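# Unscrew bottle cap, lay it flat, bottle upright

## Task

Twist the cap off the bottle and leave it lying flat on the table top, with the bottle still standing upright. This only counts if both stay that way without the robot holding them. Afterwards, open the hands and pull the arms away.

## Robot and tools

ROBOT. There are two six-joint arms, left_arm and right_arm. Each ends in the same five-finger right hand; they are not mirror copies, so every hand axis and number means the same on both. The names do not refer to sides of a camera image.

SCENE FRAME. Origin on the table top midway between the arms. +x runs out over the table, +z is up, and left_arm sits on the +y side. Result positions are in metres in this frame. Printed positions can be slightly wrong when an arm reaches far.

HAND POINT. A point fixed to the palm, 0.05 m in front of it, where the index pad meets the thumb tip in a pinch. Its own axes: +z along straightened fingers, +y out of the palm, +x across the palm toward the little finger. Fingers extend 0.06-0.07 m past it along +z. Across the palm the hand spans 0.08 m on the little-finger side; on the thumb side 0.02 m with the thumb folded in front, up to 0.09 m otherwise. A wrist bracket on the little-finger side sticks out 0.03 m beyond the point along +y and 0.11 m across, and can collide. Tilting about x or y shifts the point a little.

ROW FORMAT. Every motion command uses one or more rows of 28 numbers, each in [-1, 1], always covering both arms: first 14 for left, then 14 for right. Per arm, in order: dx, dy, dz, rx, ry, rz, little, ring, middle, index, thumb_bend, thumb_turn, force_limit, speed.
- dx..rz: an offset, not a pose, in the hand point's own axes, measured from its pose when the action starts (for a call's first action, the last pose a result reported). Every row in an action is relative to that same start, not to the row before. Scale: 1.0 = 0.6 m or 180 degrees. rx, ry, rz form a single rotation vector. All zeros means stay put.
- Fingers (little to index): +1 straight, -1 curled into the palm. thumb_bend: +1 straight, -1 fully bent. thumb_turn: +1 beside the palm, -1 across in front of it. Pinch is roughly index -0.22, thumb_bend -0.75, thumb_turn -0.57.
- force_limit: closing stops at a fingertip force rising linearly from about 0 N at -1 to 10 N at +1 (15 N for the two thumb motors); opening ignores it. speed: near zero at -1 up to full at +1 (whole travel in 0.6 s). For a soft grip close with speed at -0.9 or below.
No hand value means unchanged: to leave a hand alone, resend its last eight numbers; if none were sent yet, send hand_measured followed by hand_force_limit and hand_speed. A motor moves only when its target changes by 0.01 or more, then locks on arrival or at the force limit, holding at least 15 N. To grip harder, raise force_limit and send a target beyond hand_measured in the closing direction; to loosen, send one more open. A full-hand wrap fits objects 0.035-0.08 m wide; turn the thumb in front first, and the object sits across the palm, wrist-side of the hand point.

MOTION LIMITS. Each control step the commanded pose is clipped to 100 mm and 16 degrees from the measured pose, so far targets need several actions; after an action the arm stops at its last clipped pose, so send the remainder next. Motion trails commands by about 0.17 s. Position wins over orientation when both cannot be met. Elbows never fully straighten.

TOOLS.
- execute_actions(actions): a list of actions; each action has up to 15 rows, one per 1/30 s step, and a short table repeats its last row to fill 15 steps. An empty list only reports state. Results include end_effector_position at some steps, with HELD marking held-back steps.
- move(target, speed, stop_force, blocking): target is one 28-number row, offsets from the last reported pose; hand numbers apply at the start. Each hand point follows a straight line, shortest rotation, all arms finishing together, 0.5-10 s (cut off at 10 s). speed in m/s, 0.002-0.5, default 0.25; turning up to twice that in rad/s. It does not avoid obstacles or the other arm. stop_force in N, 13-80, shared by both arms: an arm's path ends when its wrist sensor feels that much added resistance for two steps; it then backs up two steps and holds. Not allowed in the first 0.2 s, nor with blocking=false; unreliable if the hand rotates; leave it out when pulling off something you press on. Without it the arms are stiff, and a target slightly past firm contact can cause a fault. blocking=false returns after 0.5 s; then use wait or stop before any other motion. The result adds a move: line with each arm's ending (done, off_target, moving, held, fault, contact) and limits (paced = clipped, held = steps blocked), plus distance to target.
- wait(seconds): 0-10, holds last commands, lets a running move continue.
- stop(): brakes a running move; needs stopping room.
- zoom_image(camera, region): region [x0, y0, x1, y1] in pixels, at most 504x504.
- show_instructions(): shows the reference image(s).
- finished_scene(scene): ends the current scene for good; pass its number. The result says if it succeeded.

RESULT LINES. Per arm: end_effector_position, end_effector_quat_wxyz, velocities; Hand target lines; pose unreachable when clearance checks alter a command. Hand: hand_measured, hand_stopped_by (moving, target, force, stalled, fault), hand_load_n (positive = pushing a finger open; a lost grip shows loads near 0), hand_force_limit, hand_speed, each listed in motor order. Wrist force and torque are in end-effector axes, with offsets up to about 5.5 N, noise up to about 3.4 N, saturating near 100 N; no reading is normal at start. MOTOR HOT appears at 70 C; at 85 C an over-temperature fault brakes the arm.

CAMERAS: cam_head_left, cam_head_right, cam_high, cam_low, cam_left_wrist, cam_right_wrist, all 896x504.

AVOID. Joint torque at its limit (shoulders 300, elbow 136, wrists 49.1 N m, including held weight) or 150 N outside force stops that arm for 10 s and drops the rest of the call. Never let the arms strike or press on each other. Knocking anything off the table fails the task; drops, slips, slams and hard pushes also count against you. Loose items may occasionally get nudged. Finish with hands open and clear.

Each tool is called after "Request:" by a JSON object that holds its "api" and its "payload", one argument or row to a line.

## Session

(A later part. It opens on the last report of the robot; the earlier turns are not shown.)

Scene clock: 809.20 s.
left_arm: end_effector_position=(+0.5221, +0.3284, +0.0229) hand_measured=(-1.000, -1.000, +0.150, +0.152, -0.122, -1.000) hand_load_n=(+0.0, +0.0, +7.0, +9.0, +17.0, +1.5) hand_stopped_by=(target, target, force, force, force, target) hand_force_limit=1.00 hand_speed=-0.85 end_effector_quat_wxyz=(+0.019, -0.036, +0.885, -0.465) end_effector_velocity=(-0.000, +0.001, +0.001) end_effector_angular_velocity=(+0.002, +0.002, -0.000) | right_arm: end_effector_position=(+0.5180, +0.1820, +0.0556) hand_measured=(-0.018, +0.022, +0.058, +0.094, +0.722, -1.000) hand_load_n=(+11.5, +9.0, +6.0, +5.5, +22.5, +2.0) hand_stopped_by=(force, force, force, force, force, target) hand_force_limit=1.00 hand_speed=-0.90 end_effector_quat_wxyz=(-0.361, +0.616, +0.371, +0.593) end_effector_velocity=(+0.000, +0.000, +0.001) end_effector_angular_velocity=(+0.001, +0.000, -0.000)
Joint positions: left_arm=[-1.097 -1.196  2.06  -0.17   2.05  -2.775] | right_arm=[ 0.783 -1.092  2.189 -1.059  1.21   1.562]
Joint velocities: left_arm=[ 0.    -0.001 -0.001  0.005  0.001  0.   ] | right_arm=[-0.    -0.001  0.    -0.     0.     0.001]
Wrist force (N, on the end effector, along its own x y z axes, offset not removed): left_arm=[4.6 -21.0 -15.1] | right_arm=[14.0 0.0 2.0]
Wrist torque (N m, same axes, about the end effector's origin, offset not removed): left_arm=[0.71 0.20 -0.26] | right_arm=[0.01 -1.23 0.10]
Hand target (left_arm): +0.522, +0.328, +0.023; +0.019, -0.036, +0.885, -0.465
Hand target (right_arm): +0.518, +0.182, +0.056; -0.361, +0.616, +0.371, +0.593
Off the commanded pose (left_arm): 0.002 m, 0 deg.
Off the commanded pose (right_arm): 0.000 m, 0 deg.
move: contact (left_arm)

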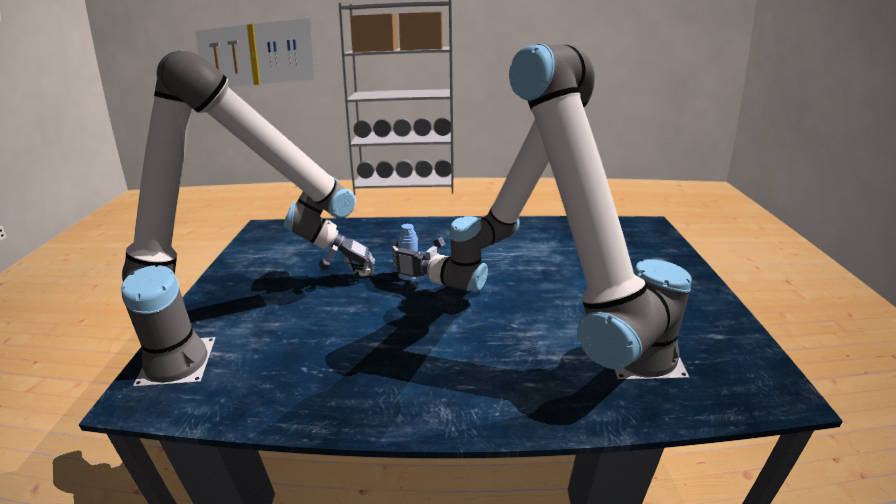

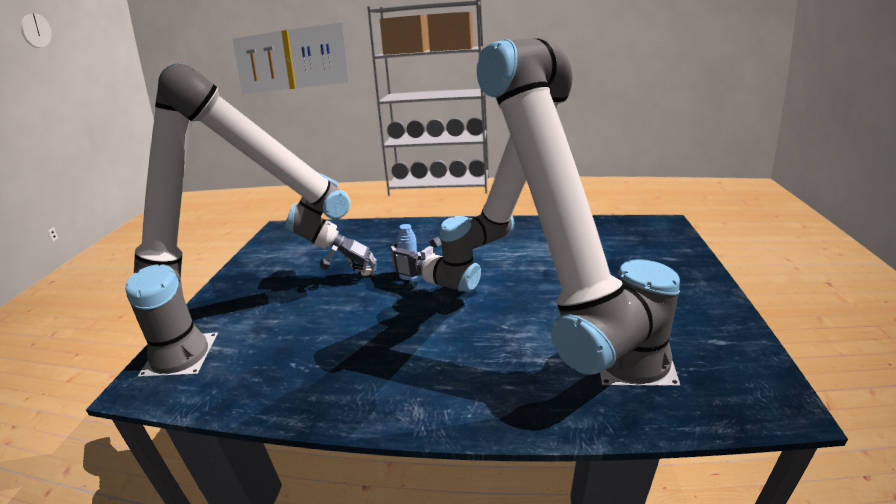

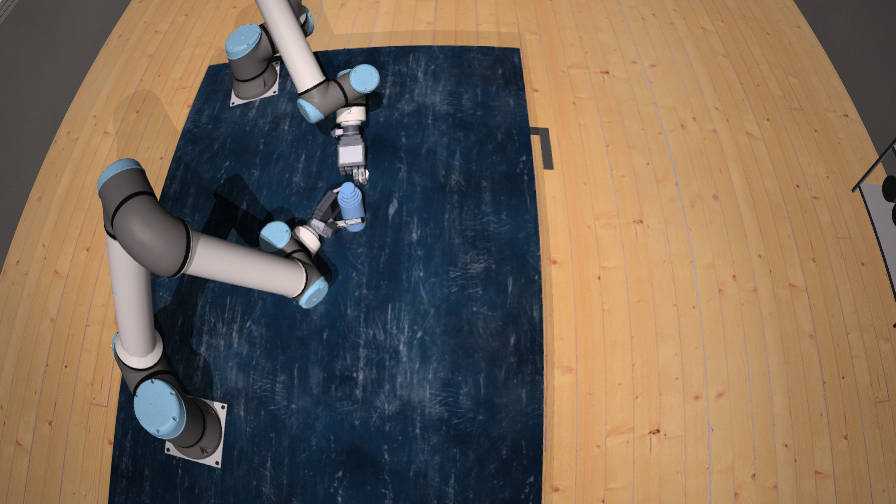

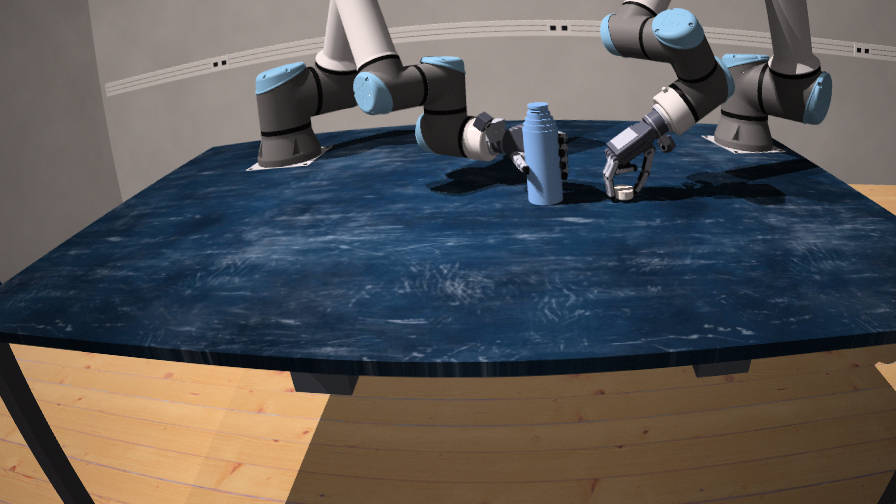

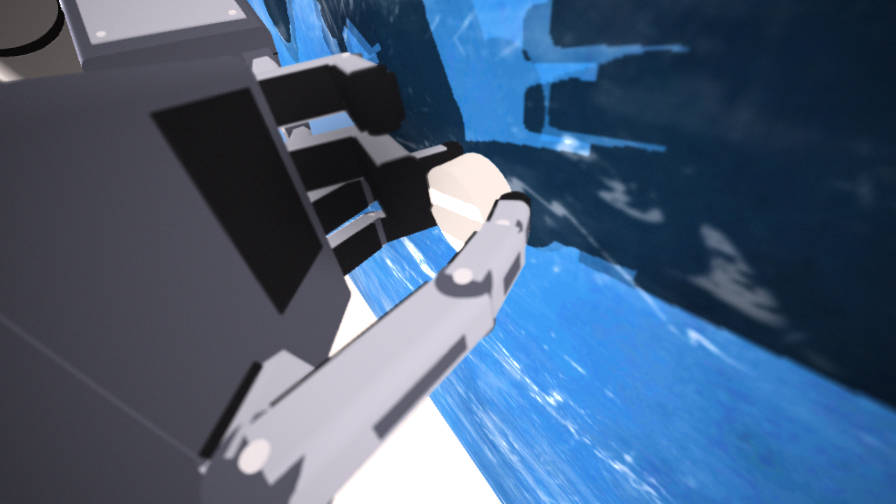

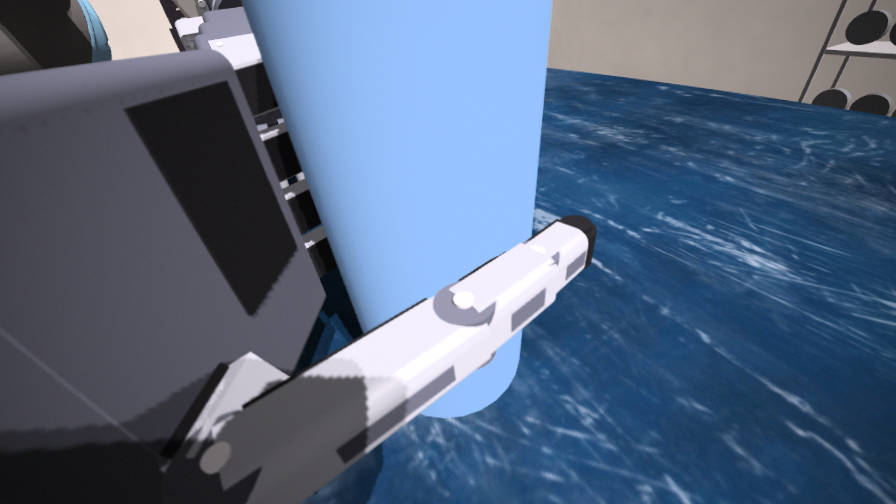

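Request:
{"api": "execute_actions", "payload": {
  "actions": [
    [[0,-0.0018,-0.0013,0,0,0,-1,-1,-0.4,-0.4,-0.6,-1,1,-0.85, 0,0,0,0,0,0,-0.9,-0.9,-0.9,-0.9,0.15,-1,1,-0.9]],
    [[0,0,0,0,0,0,-1,-1,0.3,0.3,0.2,-1,1,-0.8, 0,0,0,0,0,0,-0.9,-0.9,-0.9,-0.9,0.15,-1,1,-0.9]],
    [[0,-0.0014,-0.001,0,0,0,-1,-1,0.3,0.3,0.2,-1,1,-0.8, 0,0,0,0,0,0,-0.9,-0.9,-0.9,-0.9,0.15,-1,1,-0.9]],
    [[0,0,0,0,0,0,-1,-1,0.3,0.3,0.2,-1,1,-0.8, 0,0,0,0,0,0,-0.9,-0.9,-0.9,-0.9,0.15,-1,1,-0.9]]
  ]
}}

Request:
{"api": "zoom_image", "payload": {
  "camera": "cam_low",
  "region": [590,140,670,210]
}}

Scene clock: 818.93 s.
left_arm: end_effector_position=(+0.5220, +0.3284, +0.0252) hand_measured=(-1.000, -1.000, +0.300, +0.300, +0.164, -1.000) hand_load_n=(+0.0, +0.0, +0.0, +0.0, +0.0, +0.0) hand_stopped_by=(target, target, target, target, moving, target) hand_force_limit=1.00 hand_speed=-0.80 end_effector_quat_wxyz=(+0.019, -0.036, +0.885, -0.465) end_effector_velocity=(-0.000, +0.000, -0.000) end_effector_angular_velocity=(-0.001, -0.001, -0.000) | right_arm: end_effector_position=(+0.5180, +0.1820, +0.0556) hand_measured=(-0.018, +0.022, +0.058, +0.094, +0.722, -1.000) hand_load_n=(+11.5, +9.0, +6.0, +5.5, +22.5, +2.0) hand_stopped_by=(force, force, force, force, force, target) hand_force_limit=1.00 hand_speed=-0.90 end_effector_quat_wxyz=(-0.361, +0.616, +0.371, +0.593) end_effector_velocity=(+0.000, +0.000, +0.002) end_effector_angular_velocity=(+0.002, -0.002, +0.001)
Joint positions: left_arm=[-1.097 -1.199  2.059 -0.166  2.05  -2.775] | right_arm=[ 0.783 -1.092  2.189 -1.059  1.21   1.562]
Joint velocities: left_arm=[-0.    -0.     0.001 -0.002 -0.    -0.   ] | right_arm=[-0.    -0.002 -0.     0.    -0.001 -0.   ]
Wrist force (N, on the end effector, along its own x y z axes, offset not removed): left_arm=[-2.8 -2.5 -2.7] | right_arm=[13.0 -6.2 -4.7]
Wrist torque (N m, same axes, about the end effector's origin, offset not removed): left_arm=[0.07 0.52 -0.02] | right_arm=[-0.66 -0.67 -0.25]
Hand target (left_arm): +0.522, +0.328, +0.025; +0.019, -0.036, +0.885, -0.465
Hand target (right_arm): +0.518, +0.182, +0.056; -0.361, +0.616, +0.371, +0.593
Off the commanded pose (left_arm): 0.000 m, 0 deg.
Off the commanded pose (right_arm): 0.000 m, 0 deg.
Step readings (end_effector_position; steps 1 to 15: 1st action; 16 to 30: 2nd action; 31 to 45: 3rd action; 46 to 60: 4th action):
0: left_arm (+0.5220, +0.3284, +0.0231) | right_arm (+0.5180, +0.1820, +0.0556)
1: left_arm (+0.5220, +0.3284, +0.0231) | right_arm (+0.5180, +0.1820, +0.0556)
2: left_arm (+0.5221, +0.3284, +0.0233) | right_arm (+0.5180, +0.1820, +0.0556)
4: left_arm (+0.5220, +0.3285, +0.0236) | right_arm (+0.5180, +0.1820, +0.0556)
8: left_arm (+0.5220, +0.3284, +0.0240) | right_arm (+0.5180, +0.1820, +0.0556)
15: left_arm (+0.5220, +0.3284, +0.0242) | right_arm (+0.5180, +0.1820, +0.0556)
16: left_arm (+0.5220, +0.3284, +0.0242) | right_arm (+0.5180, +0.1820, +0.0556)
17: left_arm (+0.5220, +0.3284, +0.0242) | right_arm (+0.5180, +0.1820, +0.0556)
19: left_arm (+0.5220, +0.3284, +0.0242) | right_arm (+0.5180, +0.1820, +0.0556)
23: left_arm (+0.5220, +0.3284, +0.0242) | right_arm (+0.5180, +0.1820, +0.0556)
30: left_arm (+0.5220, +0.3284, +0.0242) | right_arm (+0.5180, +0.1820, +0.0556)
31: left_arm (+0.5220, +0.3284, +0.0242) | right_arm (+0.5180, +0.1820, +0.0556)
32: left_arm (+0.5220, +0.3284, +0.0244) | right_arm (+0.5180, +0.1820, +0.0556)
34: left_arm (+0.5220, +0.3284, +0.0248) | right_arm (+0.5180, +0.1820, +0.0556)
38: left_arm (+0.5220, +0.3284, +0.0251) | right_arm (+0.5180, +0.1820, +0.0556)
45: left_arm (+0.5220, +0.3284, +0.0252) | right_arm (+0.5180, +0.1820, +0.0556)
46: left_arm (+0.5220, +0.3284, +0.0252) | right_arm (+0.5180, +0.1820, +0.0556)
47: left_arm (+0.5220, +0.3284, +0.0252) | right_arm (+0.5180, +0.1820, +0.0556)
49: left_arm (+0.5220, +0.3284, +0.0252) | right_arm (+0.5180, +0.1820, +0.0556)
53: left_arm (+0.5220, +0.3284, +0.0252) | right_arm (+0.5180, +0.1820, +0.0556)
60: end_effector_position above

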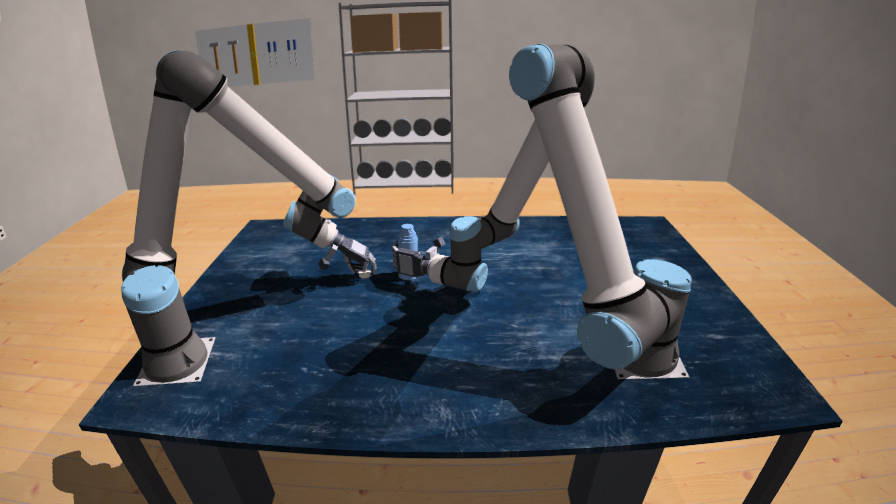

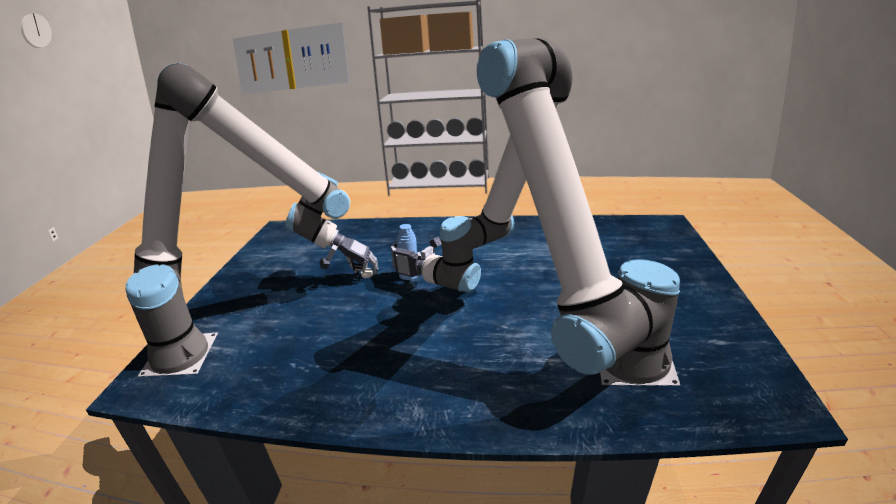

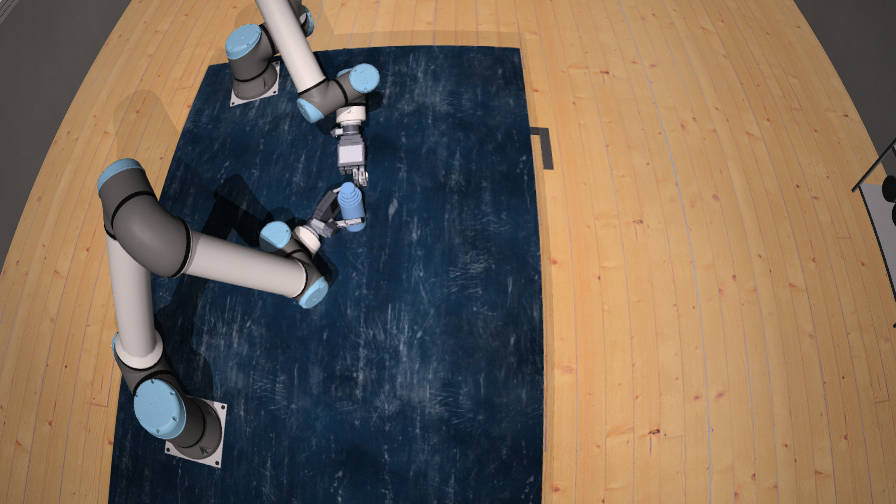

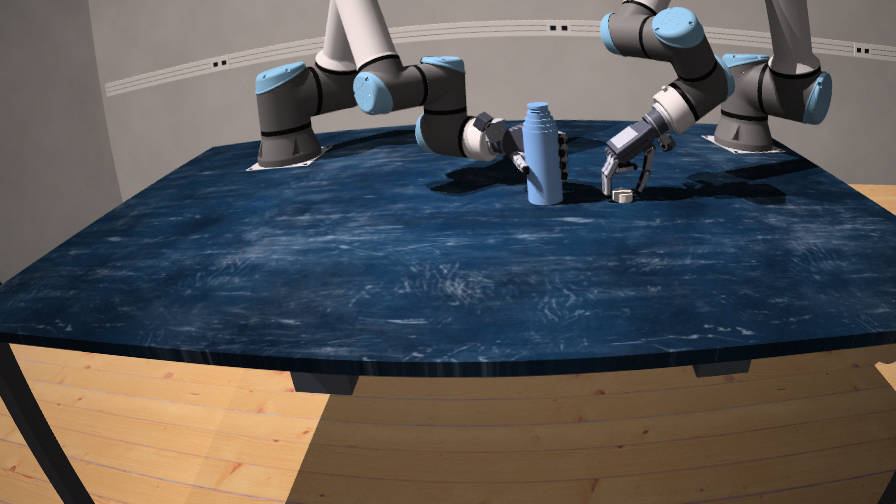

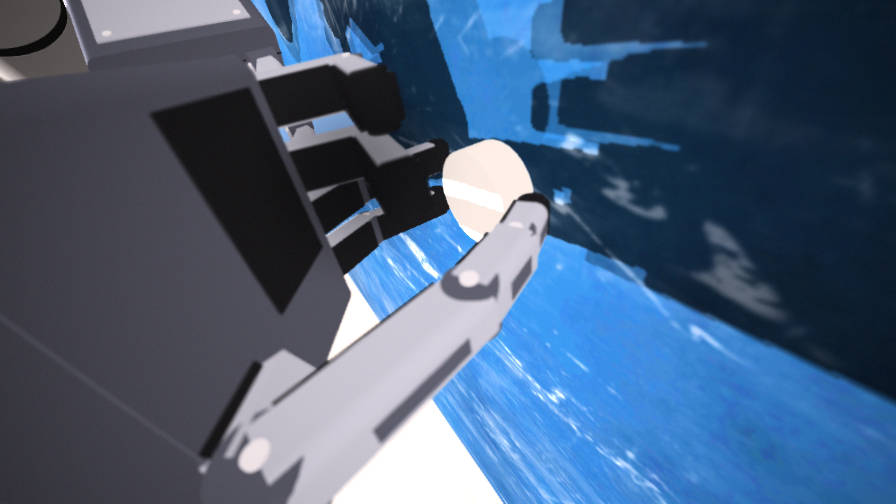

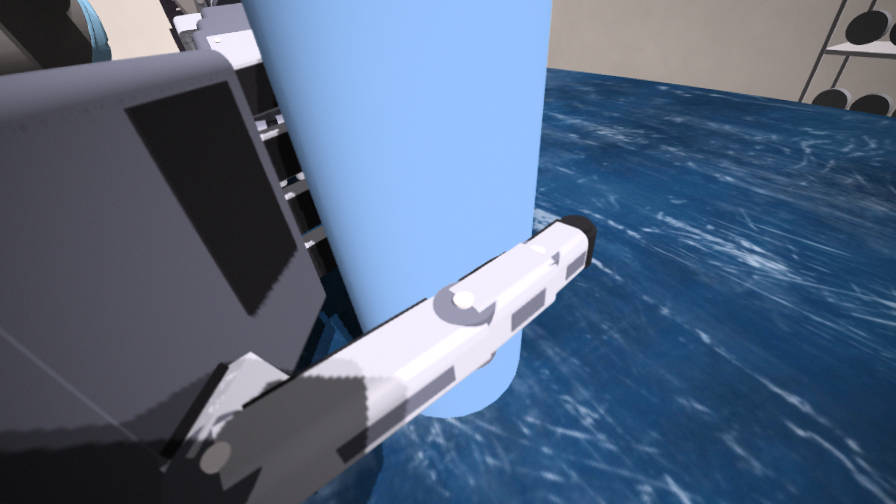

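Region (590, 140, 670, 210) of cam_low's 896x504 image, scaled by 6.300, with more detail than that image has; it fills the top 441 rows of this view, and the rest is white.

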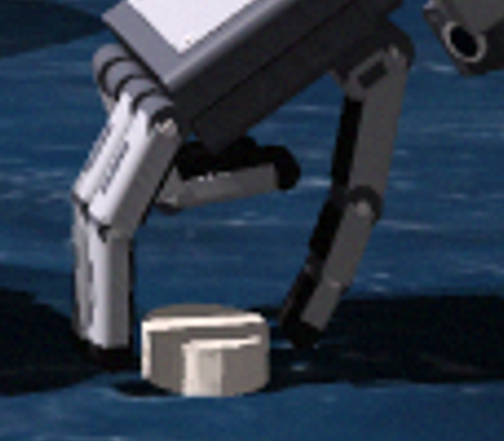

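Request:
{"api": "move", "payload": {
  "target": [0,-0.11,-0.077,0,0,0,-1,-1,0.3,0.3,0.35,-1,1,-0.5, 0,0,0,0,0,0,0.35,0.35,0.35,0.35,0.85,-1,1,-0.7],
  "speed": 0.1
}}

Request:
{"api": "zoom_image", "payload": {
  "camera": "cam_low",
  "region": [460,80,700,230]
}}

Scene clock: 826.87 s.
left_arm: end_effector_position=(+0.5220, +0.3290, +0.1057) hand_measured=(-1.000, -1.000, +0.300, +0.300, +0.350, -1.000) hand_load_n=(+0.0, +0.0, +0.0, +0.0, +0.0, +0.0) hand_stopped_by=(target, target, target, target, target, target) hand_force_limit=1.00 hand_speed=-0.50 end_effector_quat_wxyz=(+0.019, -0.036, +0.885, -0.465) end_effector_velocity=(-0.000, +0.001, +0.001) end_effector_angular_velocity=(+0.001, +0.001, +0.000) | right_arm: end_effector_position=(+0.5180, +0.1820, +0.0556) hand_measured=(+0.350, +0.350, +0.350, +0.350, +0.850, -1.000) hand_load_n=(+0.0, +0.0, +0.0, +0.0, +0.0, +0.0) hand_stopped_by=(target, target, target, target, target, target) hand_force_limit=1.00 hand_speed=-0.70 end_effector_quat_wxyz=(-0.361, +0.616, +0.371, +0.593) end_effector_velocity=(-0.000, -0.000, -0.000) end_effector_angular_velocity=(-0.001, +0.000, +0.001)
Joint positions: left_arm=[-1.096 -1.304  2.014 -0.017  2.051 -2.775] | right_arm=[ 0.783 -1.092  2.189 -1.059  1.21   1.562]
Joint velocities: left_arm=[ 0.    -0.002 -0.     0.003  0.    -0.   ] | right_arm=[-0.     0.     0.    -0.    -0.001 -0.001]
Wrist force (N, on the end effector, along its own x y z axes, offset not removed): left_arm=[-3.7 0.7 -1.1] | right_arm=[1.1 4.6 -1.3]
Wrist torque (N m, same axes, about the end effector's origin, offset not removed): left_arm=[0.19 0.59 -0.16] | right_arm=[0.91 -0.01 0.12]
Hand target (left_arm): +0.522, +0.329, +0.106; +0.019, -0.036, +0.885, -0.465
Hand target (right_arm): +0.518, +0.182, +0.056; -0.361, +0.616, +0.371, +0.593
Off the commanded pose (left_arm): 0.000 m, 0 deg.
Off the commanded pose (right_arm): 0.000 m, 0 deg.
move: done

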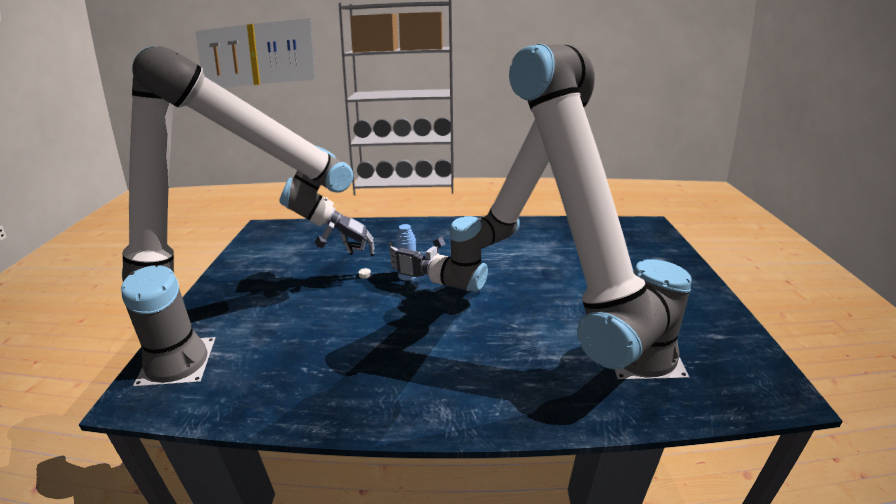

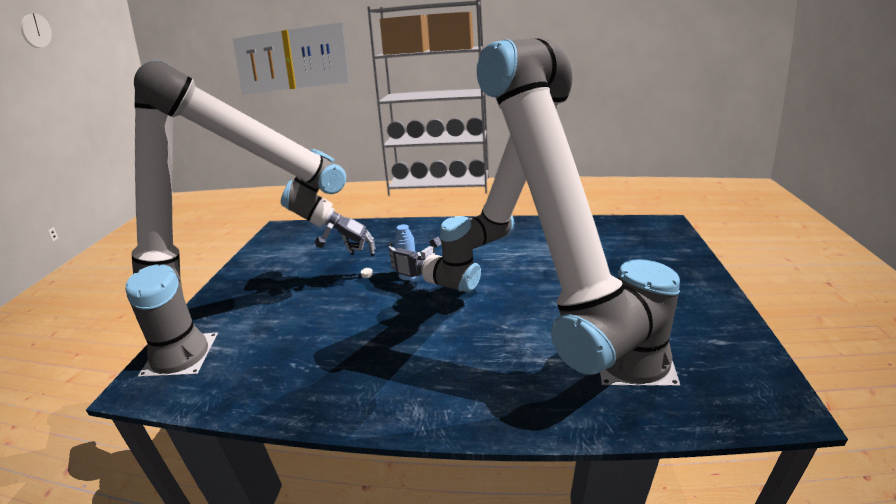

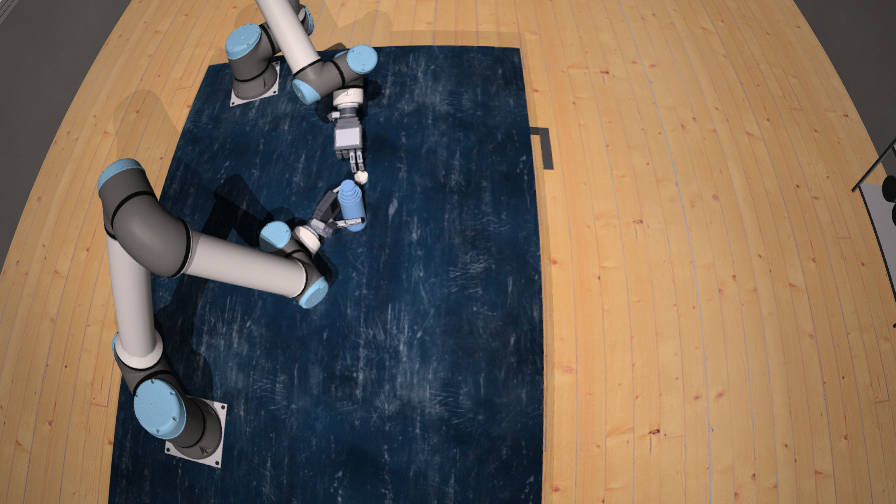

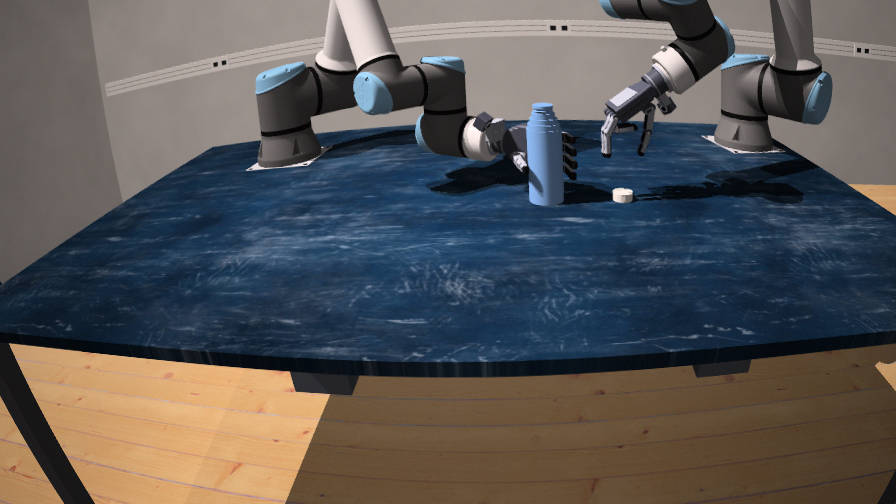

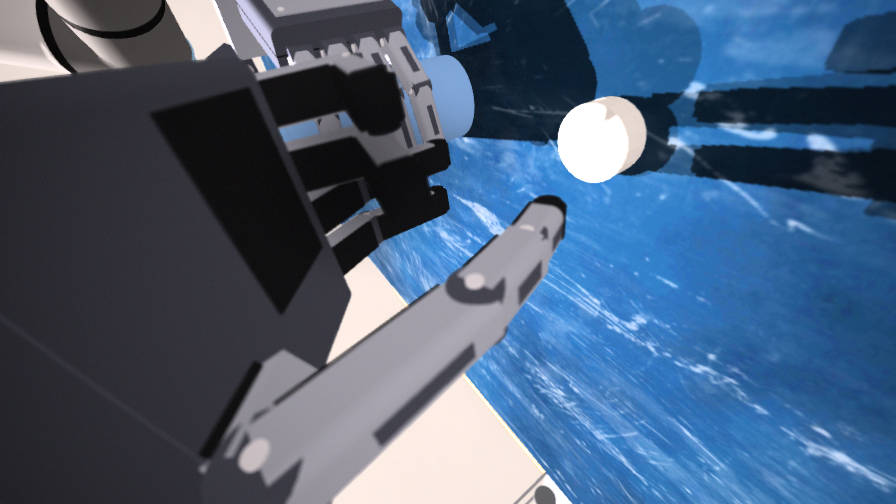

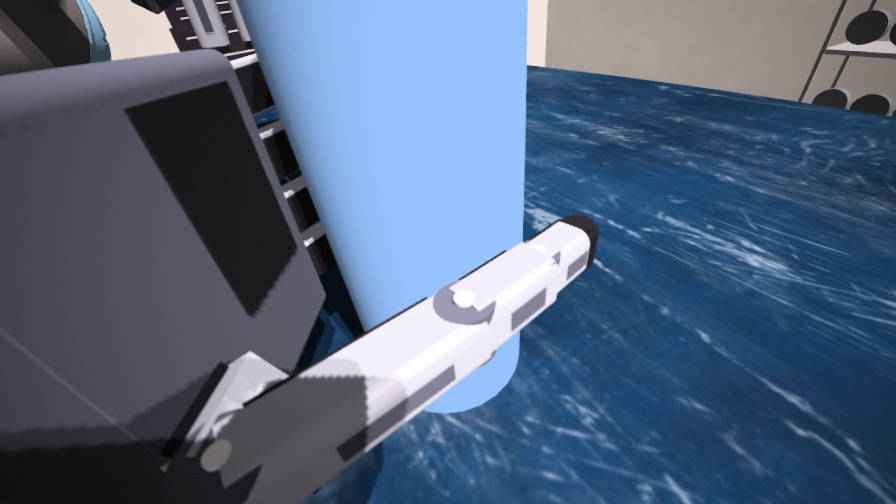

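Region (460, 80, 700, 230) of cam_low's 896x504 image, scaled by 2.100, with more detail than that image has; it fills the top 315 rows of this view, and the rest is white.

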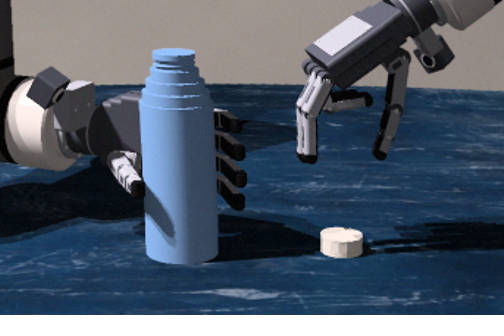

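Request:
{"api": "move", "payload": {
  "target": [0,-0.14,-0.25,0,0,0,-1,-1,0.3,0.3,0.35,-1,1,-0.5, 0,0,0,0,0,0,0.9,0.9,0.9,0.9,1,-1,1,-0.3],
  "speed": 0.2
}}

Request:
{"api": "move", "payload": {
  "target": [0,0,0,0,0,0,-1,-1,0.3,0.3,0.35,-1,1,-0.5, 0,0,-0.08,0,0,0,0.9,0.9,0.9,0.9,1,-1,1,-0.3],
  "speed": 0.05
}}

Scene clock: 837.53 s.
left_arm: end_effector_position=(+0.5162, +0.4045, +0.2599) hand_measured=(-1.000, -1.000, +0.300, +0.300, +0.350, -1.000) hand_load_n=(+0.0, +0.0, +0.0, +0.0, +0.0, +0.0) hand_stopped_by=(target, target, target, target, target, target) hand_force_limit=1.00 hand_speed=-0.50 end_effector_quat_wxyz=(+0.019, -0.036, +0.885, -0.465) end_effector_velocity=(-0.001, +0.001, -0.000) end_effector_angular_velocity=(+0.003, +0.003, +0.000) | right_arm: end_effector_position=(+0.5180, +0.1820, +0.0556) hand_measured=(+0.900, +0.900, +0.900, +0.900, +1.000, -1.000) hand_load_n=(+0.0, +0.0, +0.0, +0.0, +0.0, +0.0) hand_stopped_by=(target, target, target, target, target, target) hand_force_limit=1.00 hand_speed=-0.30 end_effector_quat_wxyz=(-0.361, +0.616, +0.371, +0.593) end_effector_velocity=(-0.000, -0.001, -0.000) end_effector_angular_velocity=(-0.001, -0.000, -0.000)
Joint positions: left_arm=[-1.004 -1.513  1.95   0.291  2.12  -2.706] | right_arm=[ 0.783 -1.092  2.189 -1.059  1.21   1.562]
Joint velocities: left_arm=[ 0.001 -0.    -0.     0.005  0.     0.001] | right_arm=[-0.     0.     0.001  0.001  0.    -0.001]
Wrist force (N, on the end effector, along its own x y z axes, offset not removed): left_arm=[-3.2 -0.3 -1.4] | right_arm=[-1.6 -1.9 0.0]
Wrist torque (N m, same axes, about the end effector's origin, offset not removed): left_arm=[0.02 0.67 -0.40] | right_arm=[-0.13 0.29 -0.40]
Hand target (left_arm): +0.516, +0.405, +0.260; +0.019, -0.036, +0.885, -0.465
Hand target (right_arm): +0.518, +0.182, +0.056; -0.361, +0.616, +0.371, +0.593
Off the commanded pose (left_arm): 0.000 m, 0 deg.
Off the commanded pose (right_arm): 0.000 m, 0 deg.
move: done

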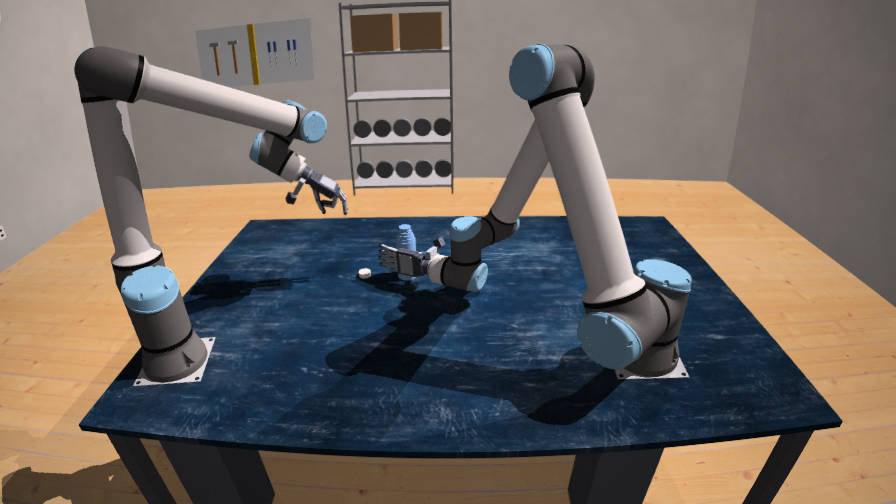

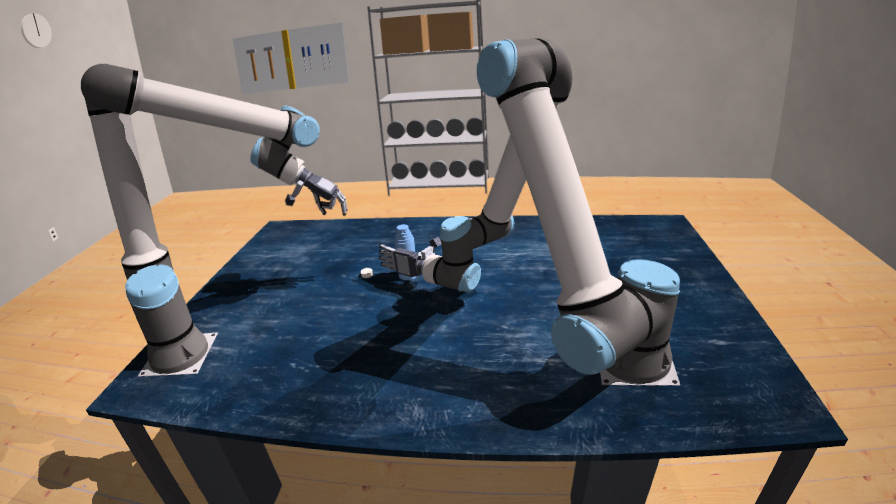

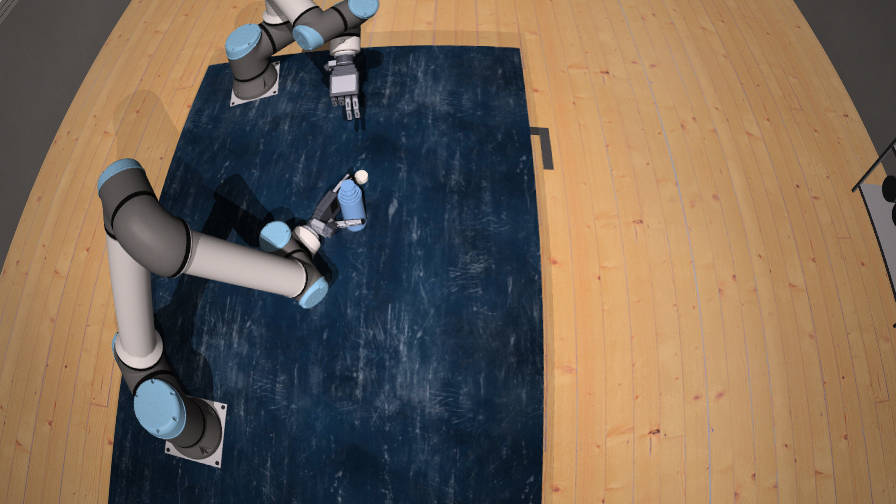

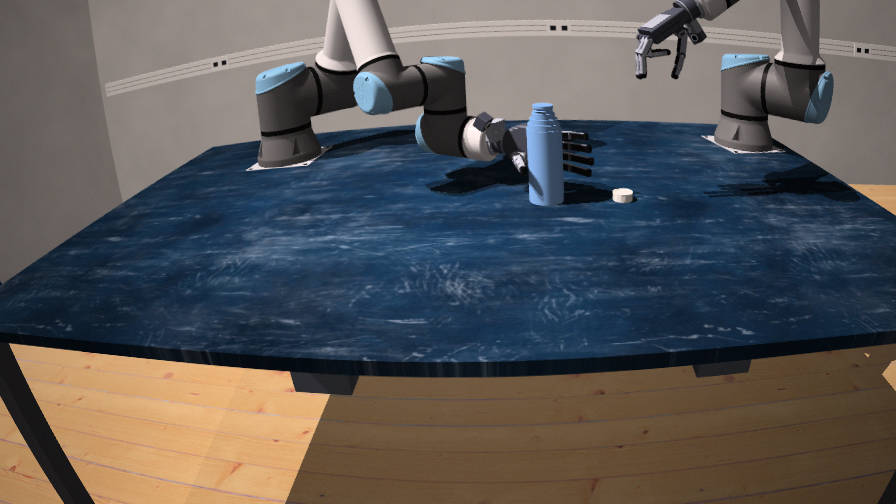

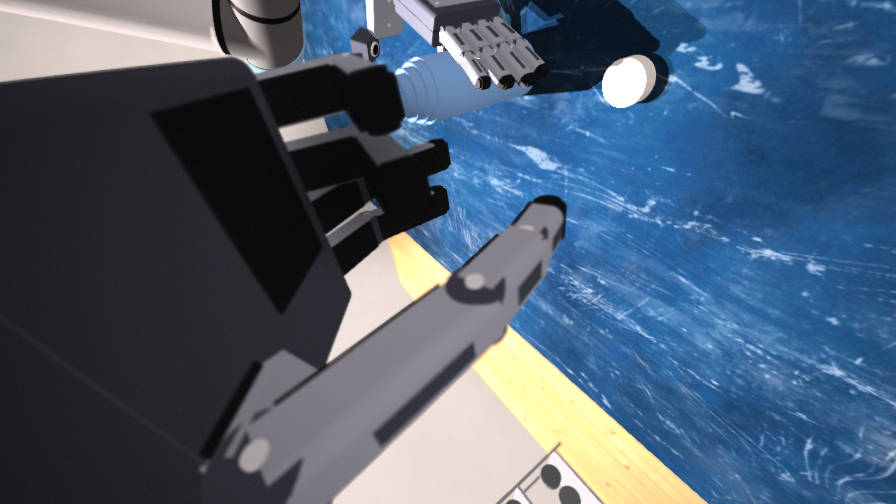

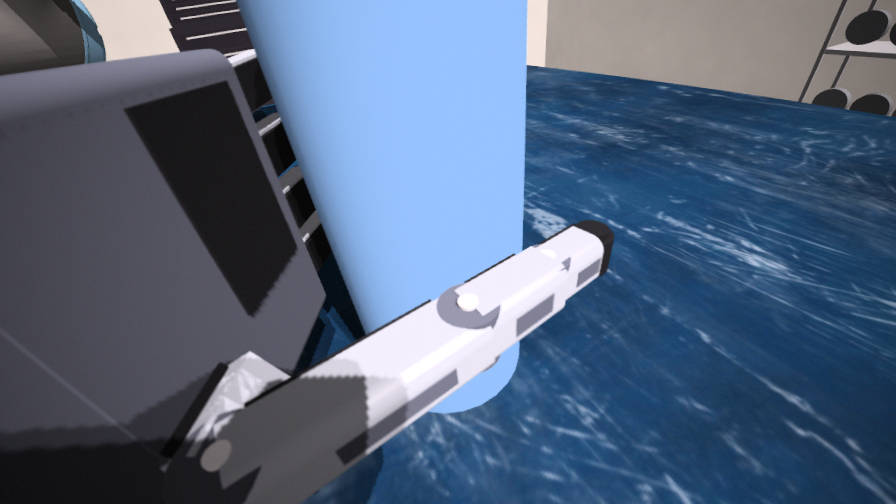

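Scene clock: 838.90 s.
left_arm: end_effector_position=(+0.5162, +0.4045, +0.2599) hand_measured=(-1.000, -1.000, +0.300, +0.300, +0.350, -1.000) hand_load_n=(+0.0, +0.0, +0.0, +0.0, +0.0, +0.0) hand_stopped_by=(target, target, target, target, target, target) hand_force_limit=1.00 hand_speed=-0.50 end_effector_quat_wxyz=(+0.019, -0.036, +0.885, -0.465) end_effector_velocity=(-0.000, +0.000, +0.000) end_effector_angular_velocity=(+0.001, +0.001, -0.001) | right_arm: end_effector_position=(+0.4959, +0.1397, +0.0573) hand_measured=(+0.900, +0.900, +0.900, +0.900, +1.000, -1.000) hand_load_n=(+0.0, +0.0, +0.0, +0.0, +0.0, +0.0) hand_stopped_by=(target, target, target, target, target, target) hand_force_limit=1.00 hand_speed=-0.30 end_effector_quat_wxyz=(-0.361, +0.616, +0.371, +0.593) end_effector_velocity=(-0.001, -0.002, -0.000) end_effector_angular_velocity=(-0.000, +0.000, -0.001)
Joint positions: left_arm=[-1.004 -1.513  1.95   0.291  2.12  -2.706] | right_arm=[ 0.748 -1.14   2.283 -1.104  1.176  1.56 ]
Joint velocities: left_arm=[-0.     0.    -0.     0.002  0.     0.001] | right_arm=[-0.002 -0.002  0.005 -0.002 -0.001 -0.   ]
Wrist force (N, on the end effector, along its own x y z axes, offset not removed): left_arm=[-4.2 0.2 0.9] | right_arm=[2.2 -4.5 0.1]
Wrist torque (N m, same axes, about the end effector's origin, offset not removed): left_arm=[0.16 0.40 -0.33] | right_arm=[-0.74 -0.34 0.10]
Hand target (left_arm): +0.516, +0.404, +0.260; +0.019, -0.036, +0.885, -0.465
Hand target (right_arm): +0.496, +0.139, +0.057; -0.361, +0.616, +0.371, +0.593
Off the commanded pose (left_arm): 0.000 m, 0 deg.
Off the commanded pose (right_arm): 0.000 m, 0 deg.
move: done

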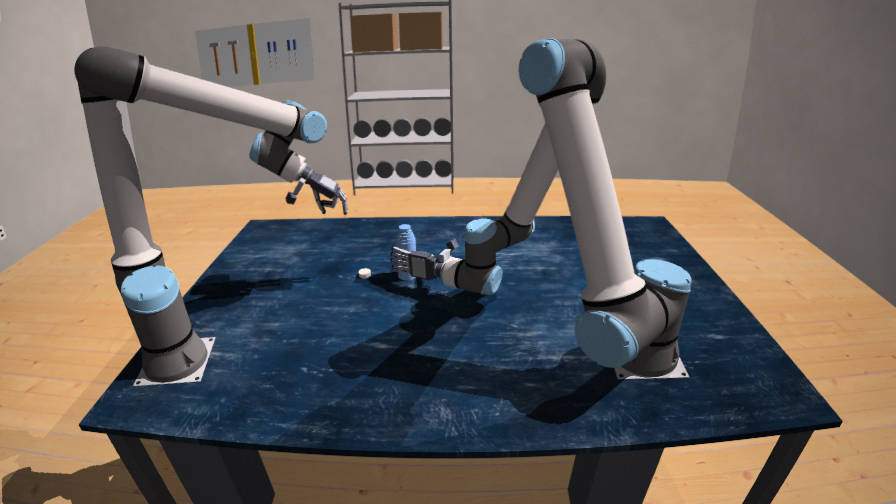

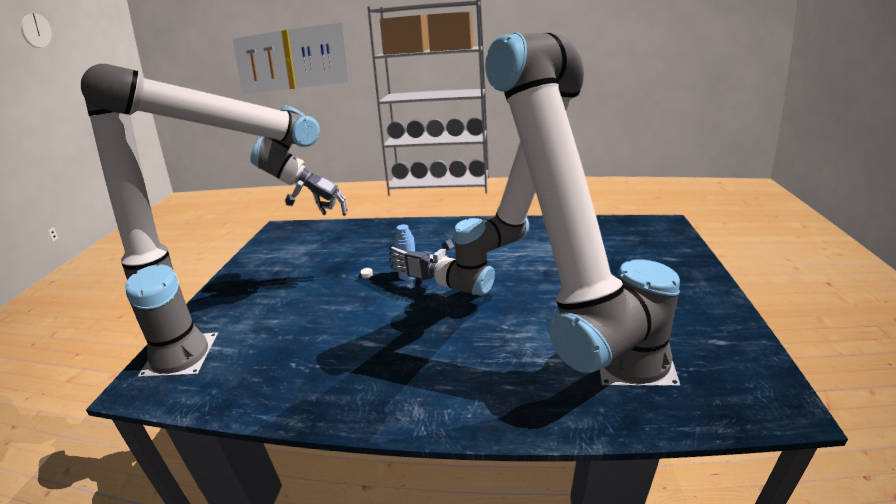

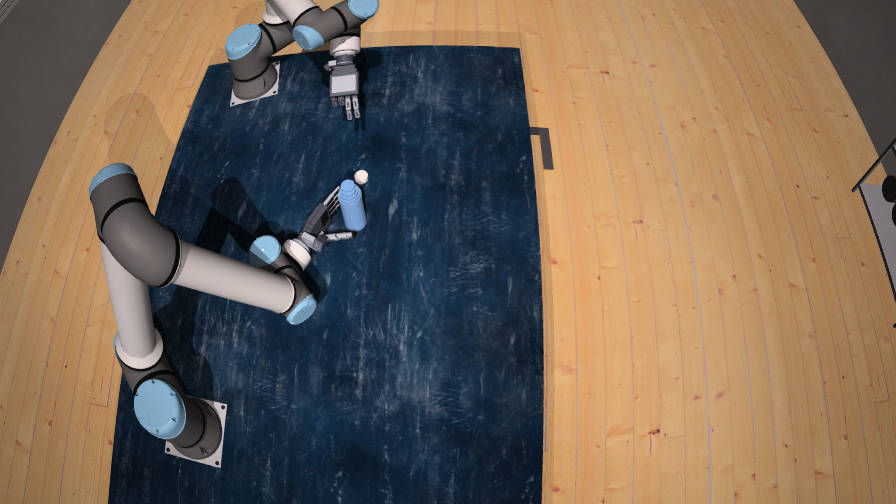

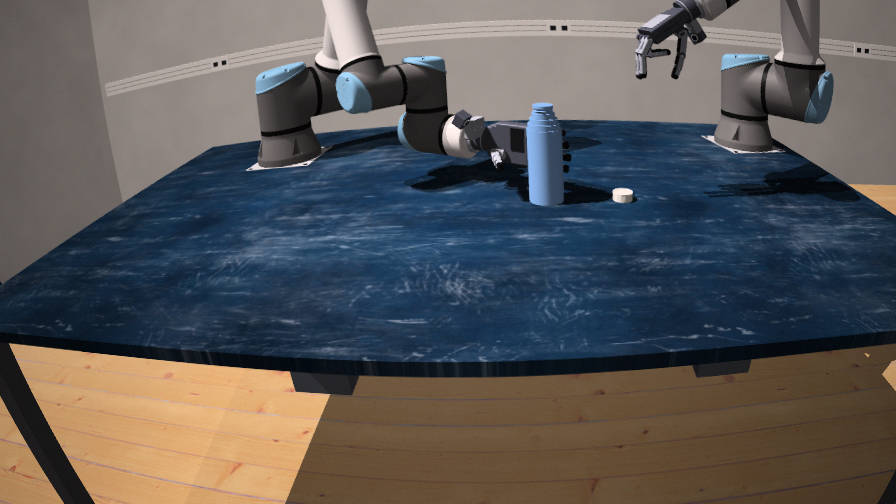

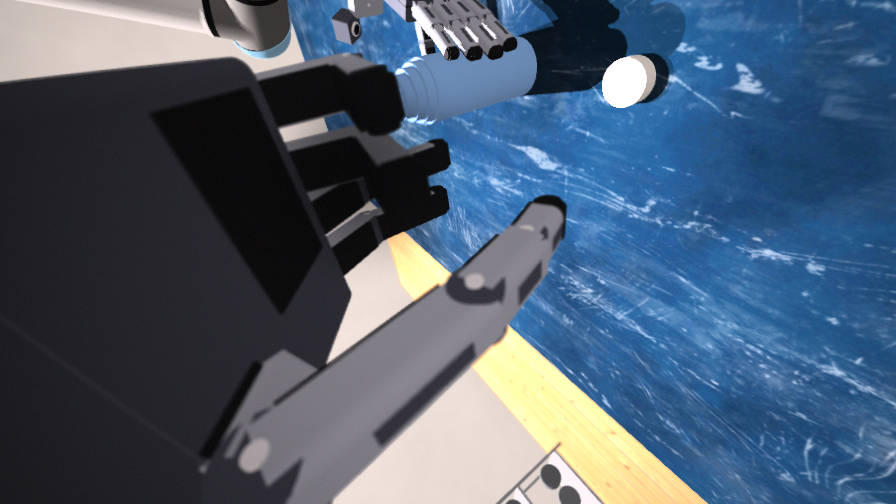

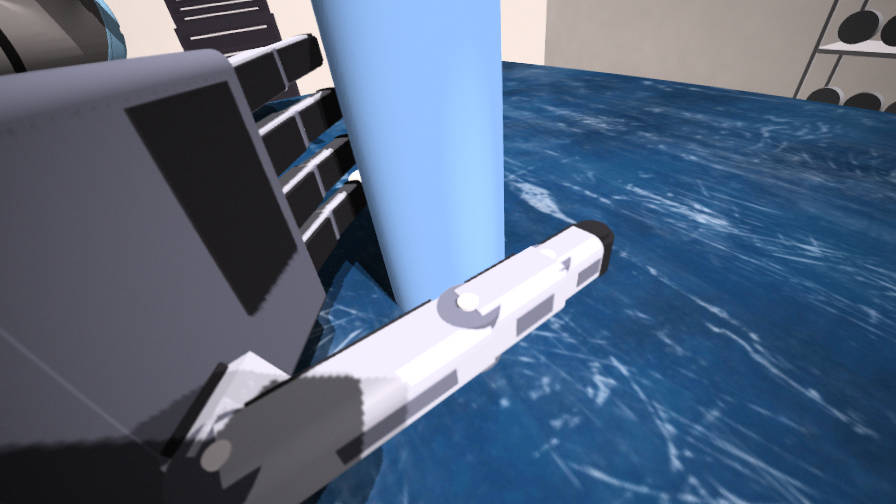

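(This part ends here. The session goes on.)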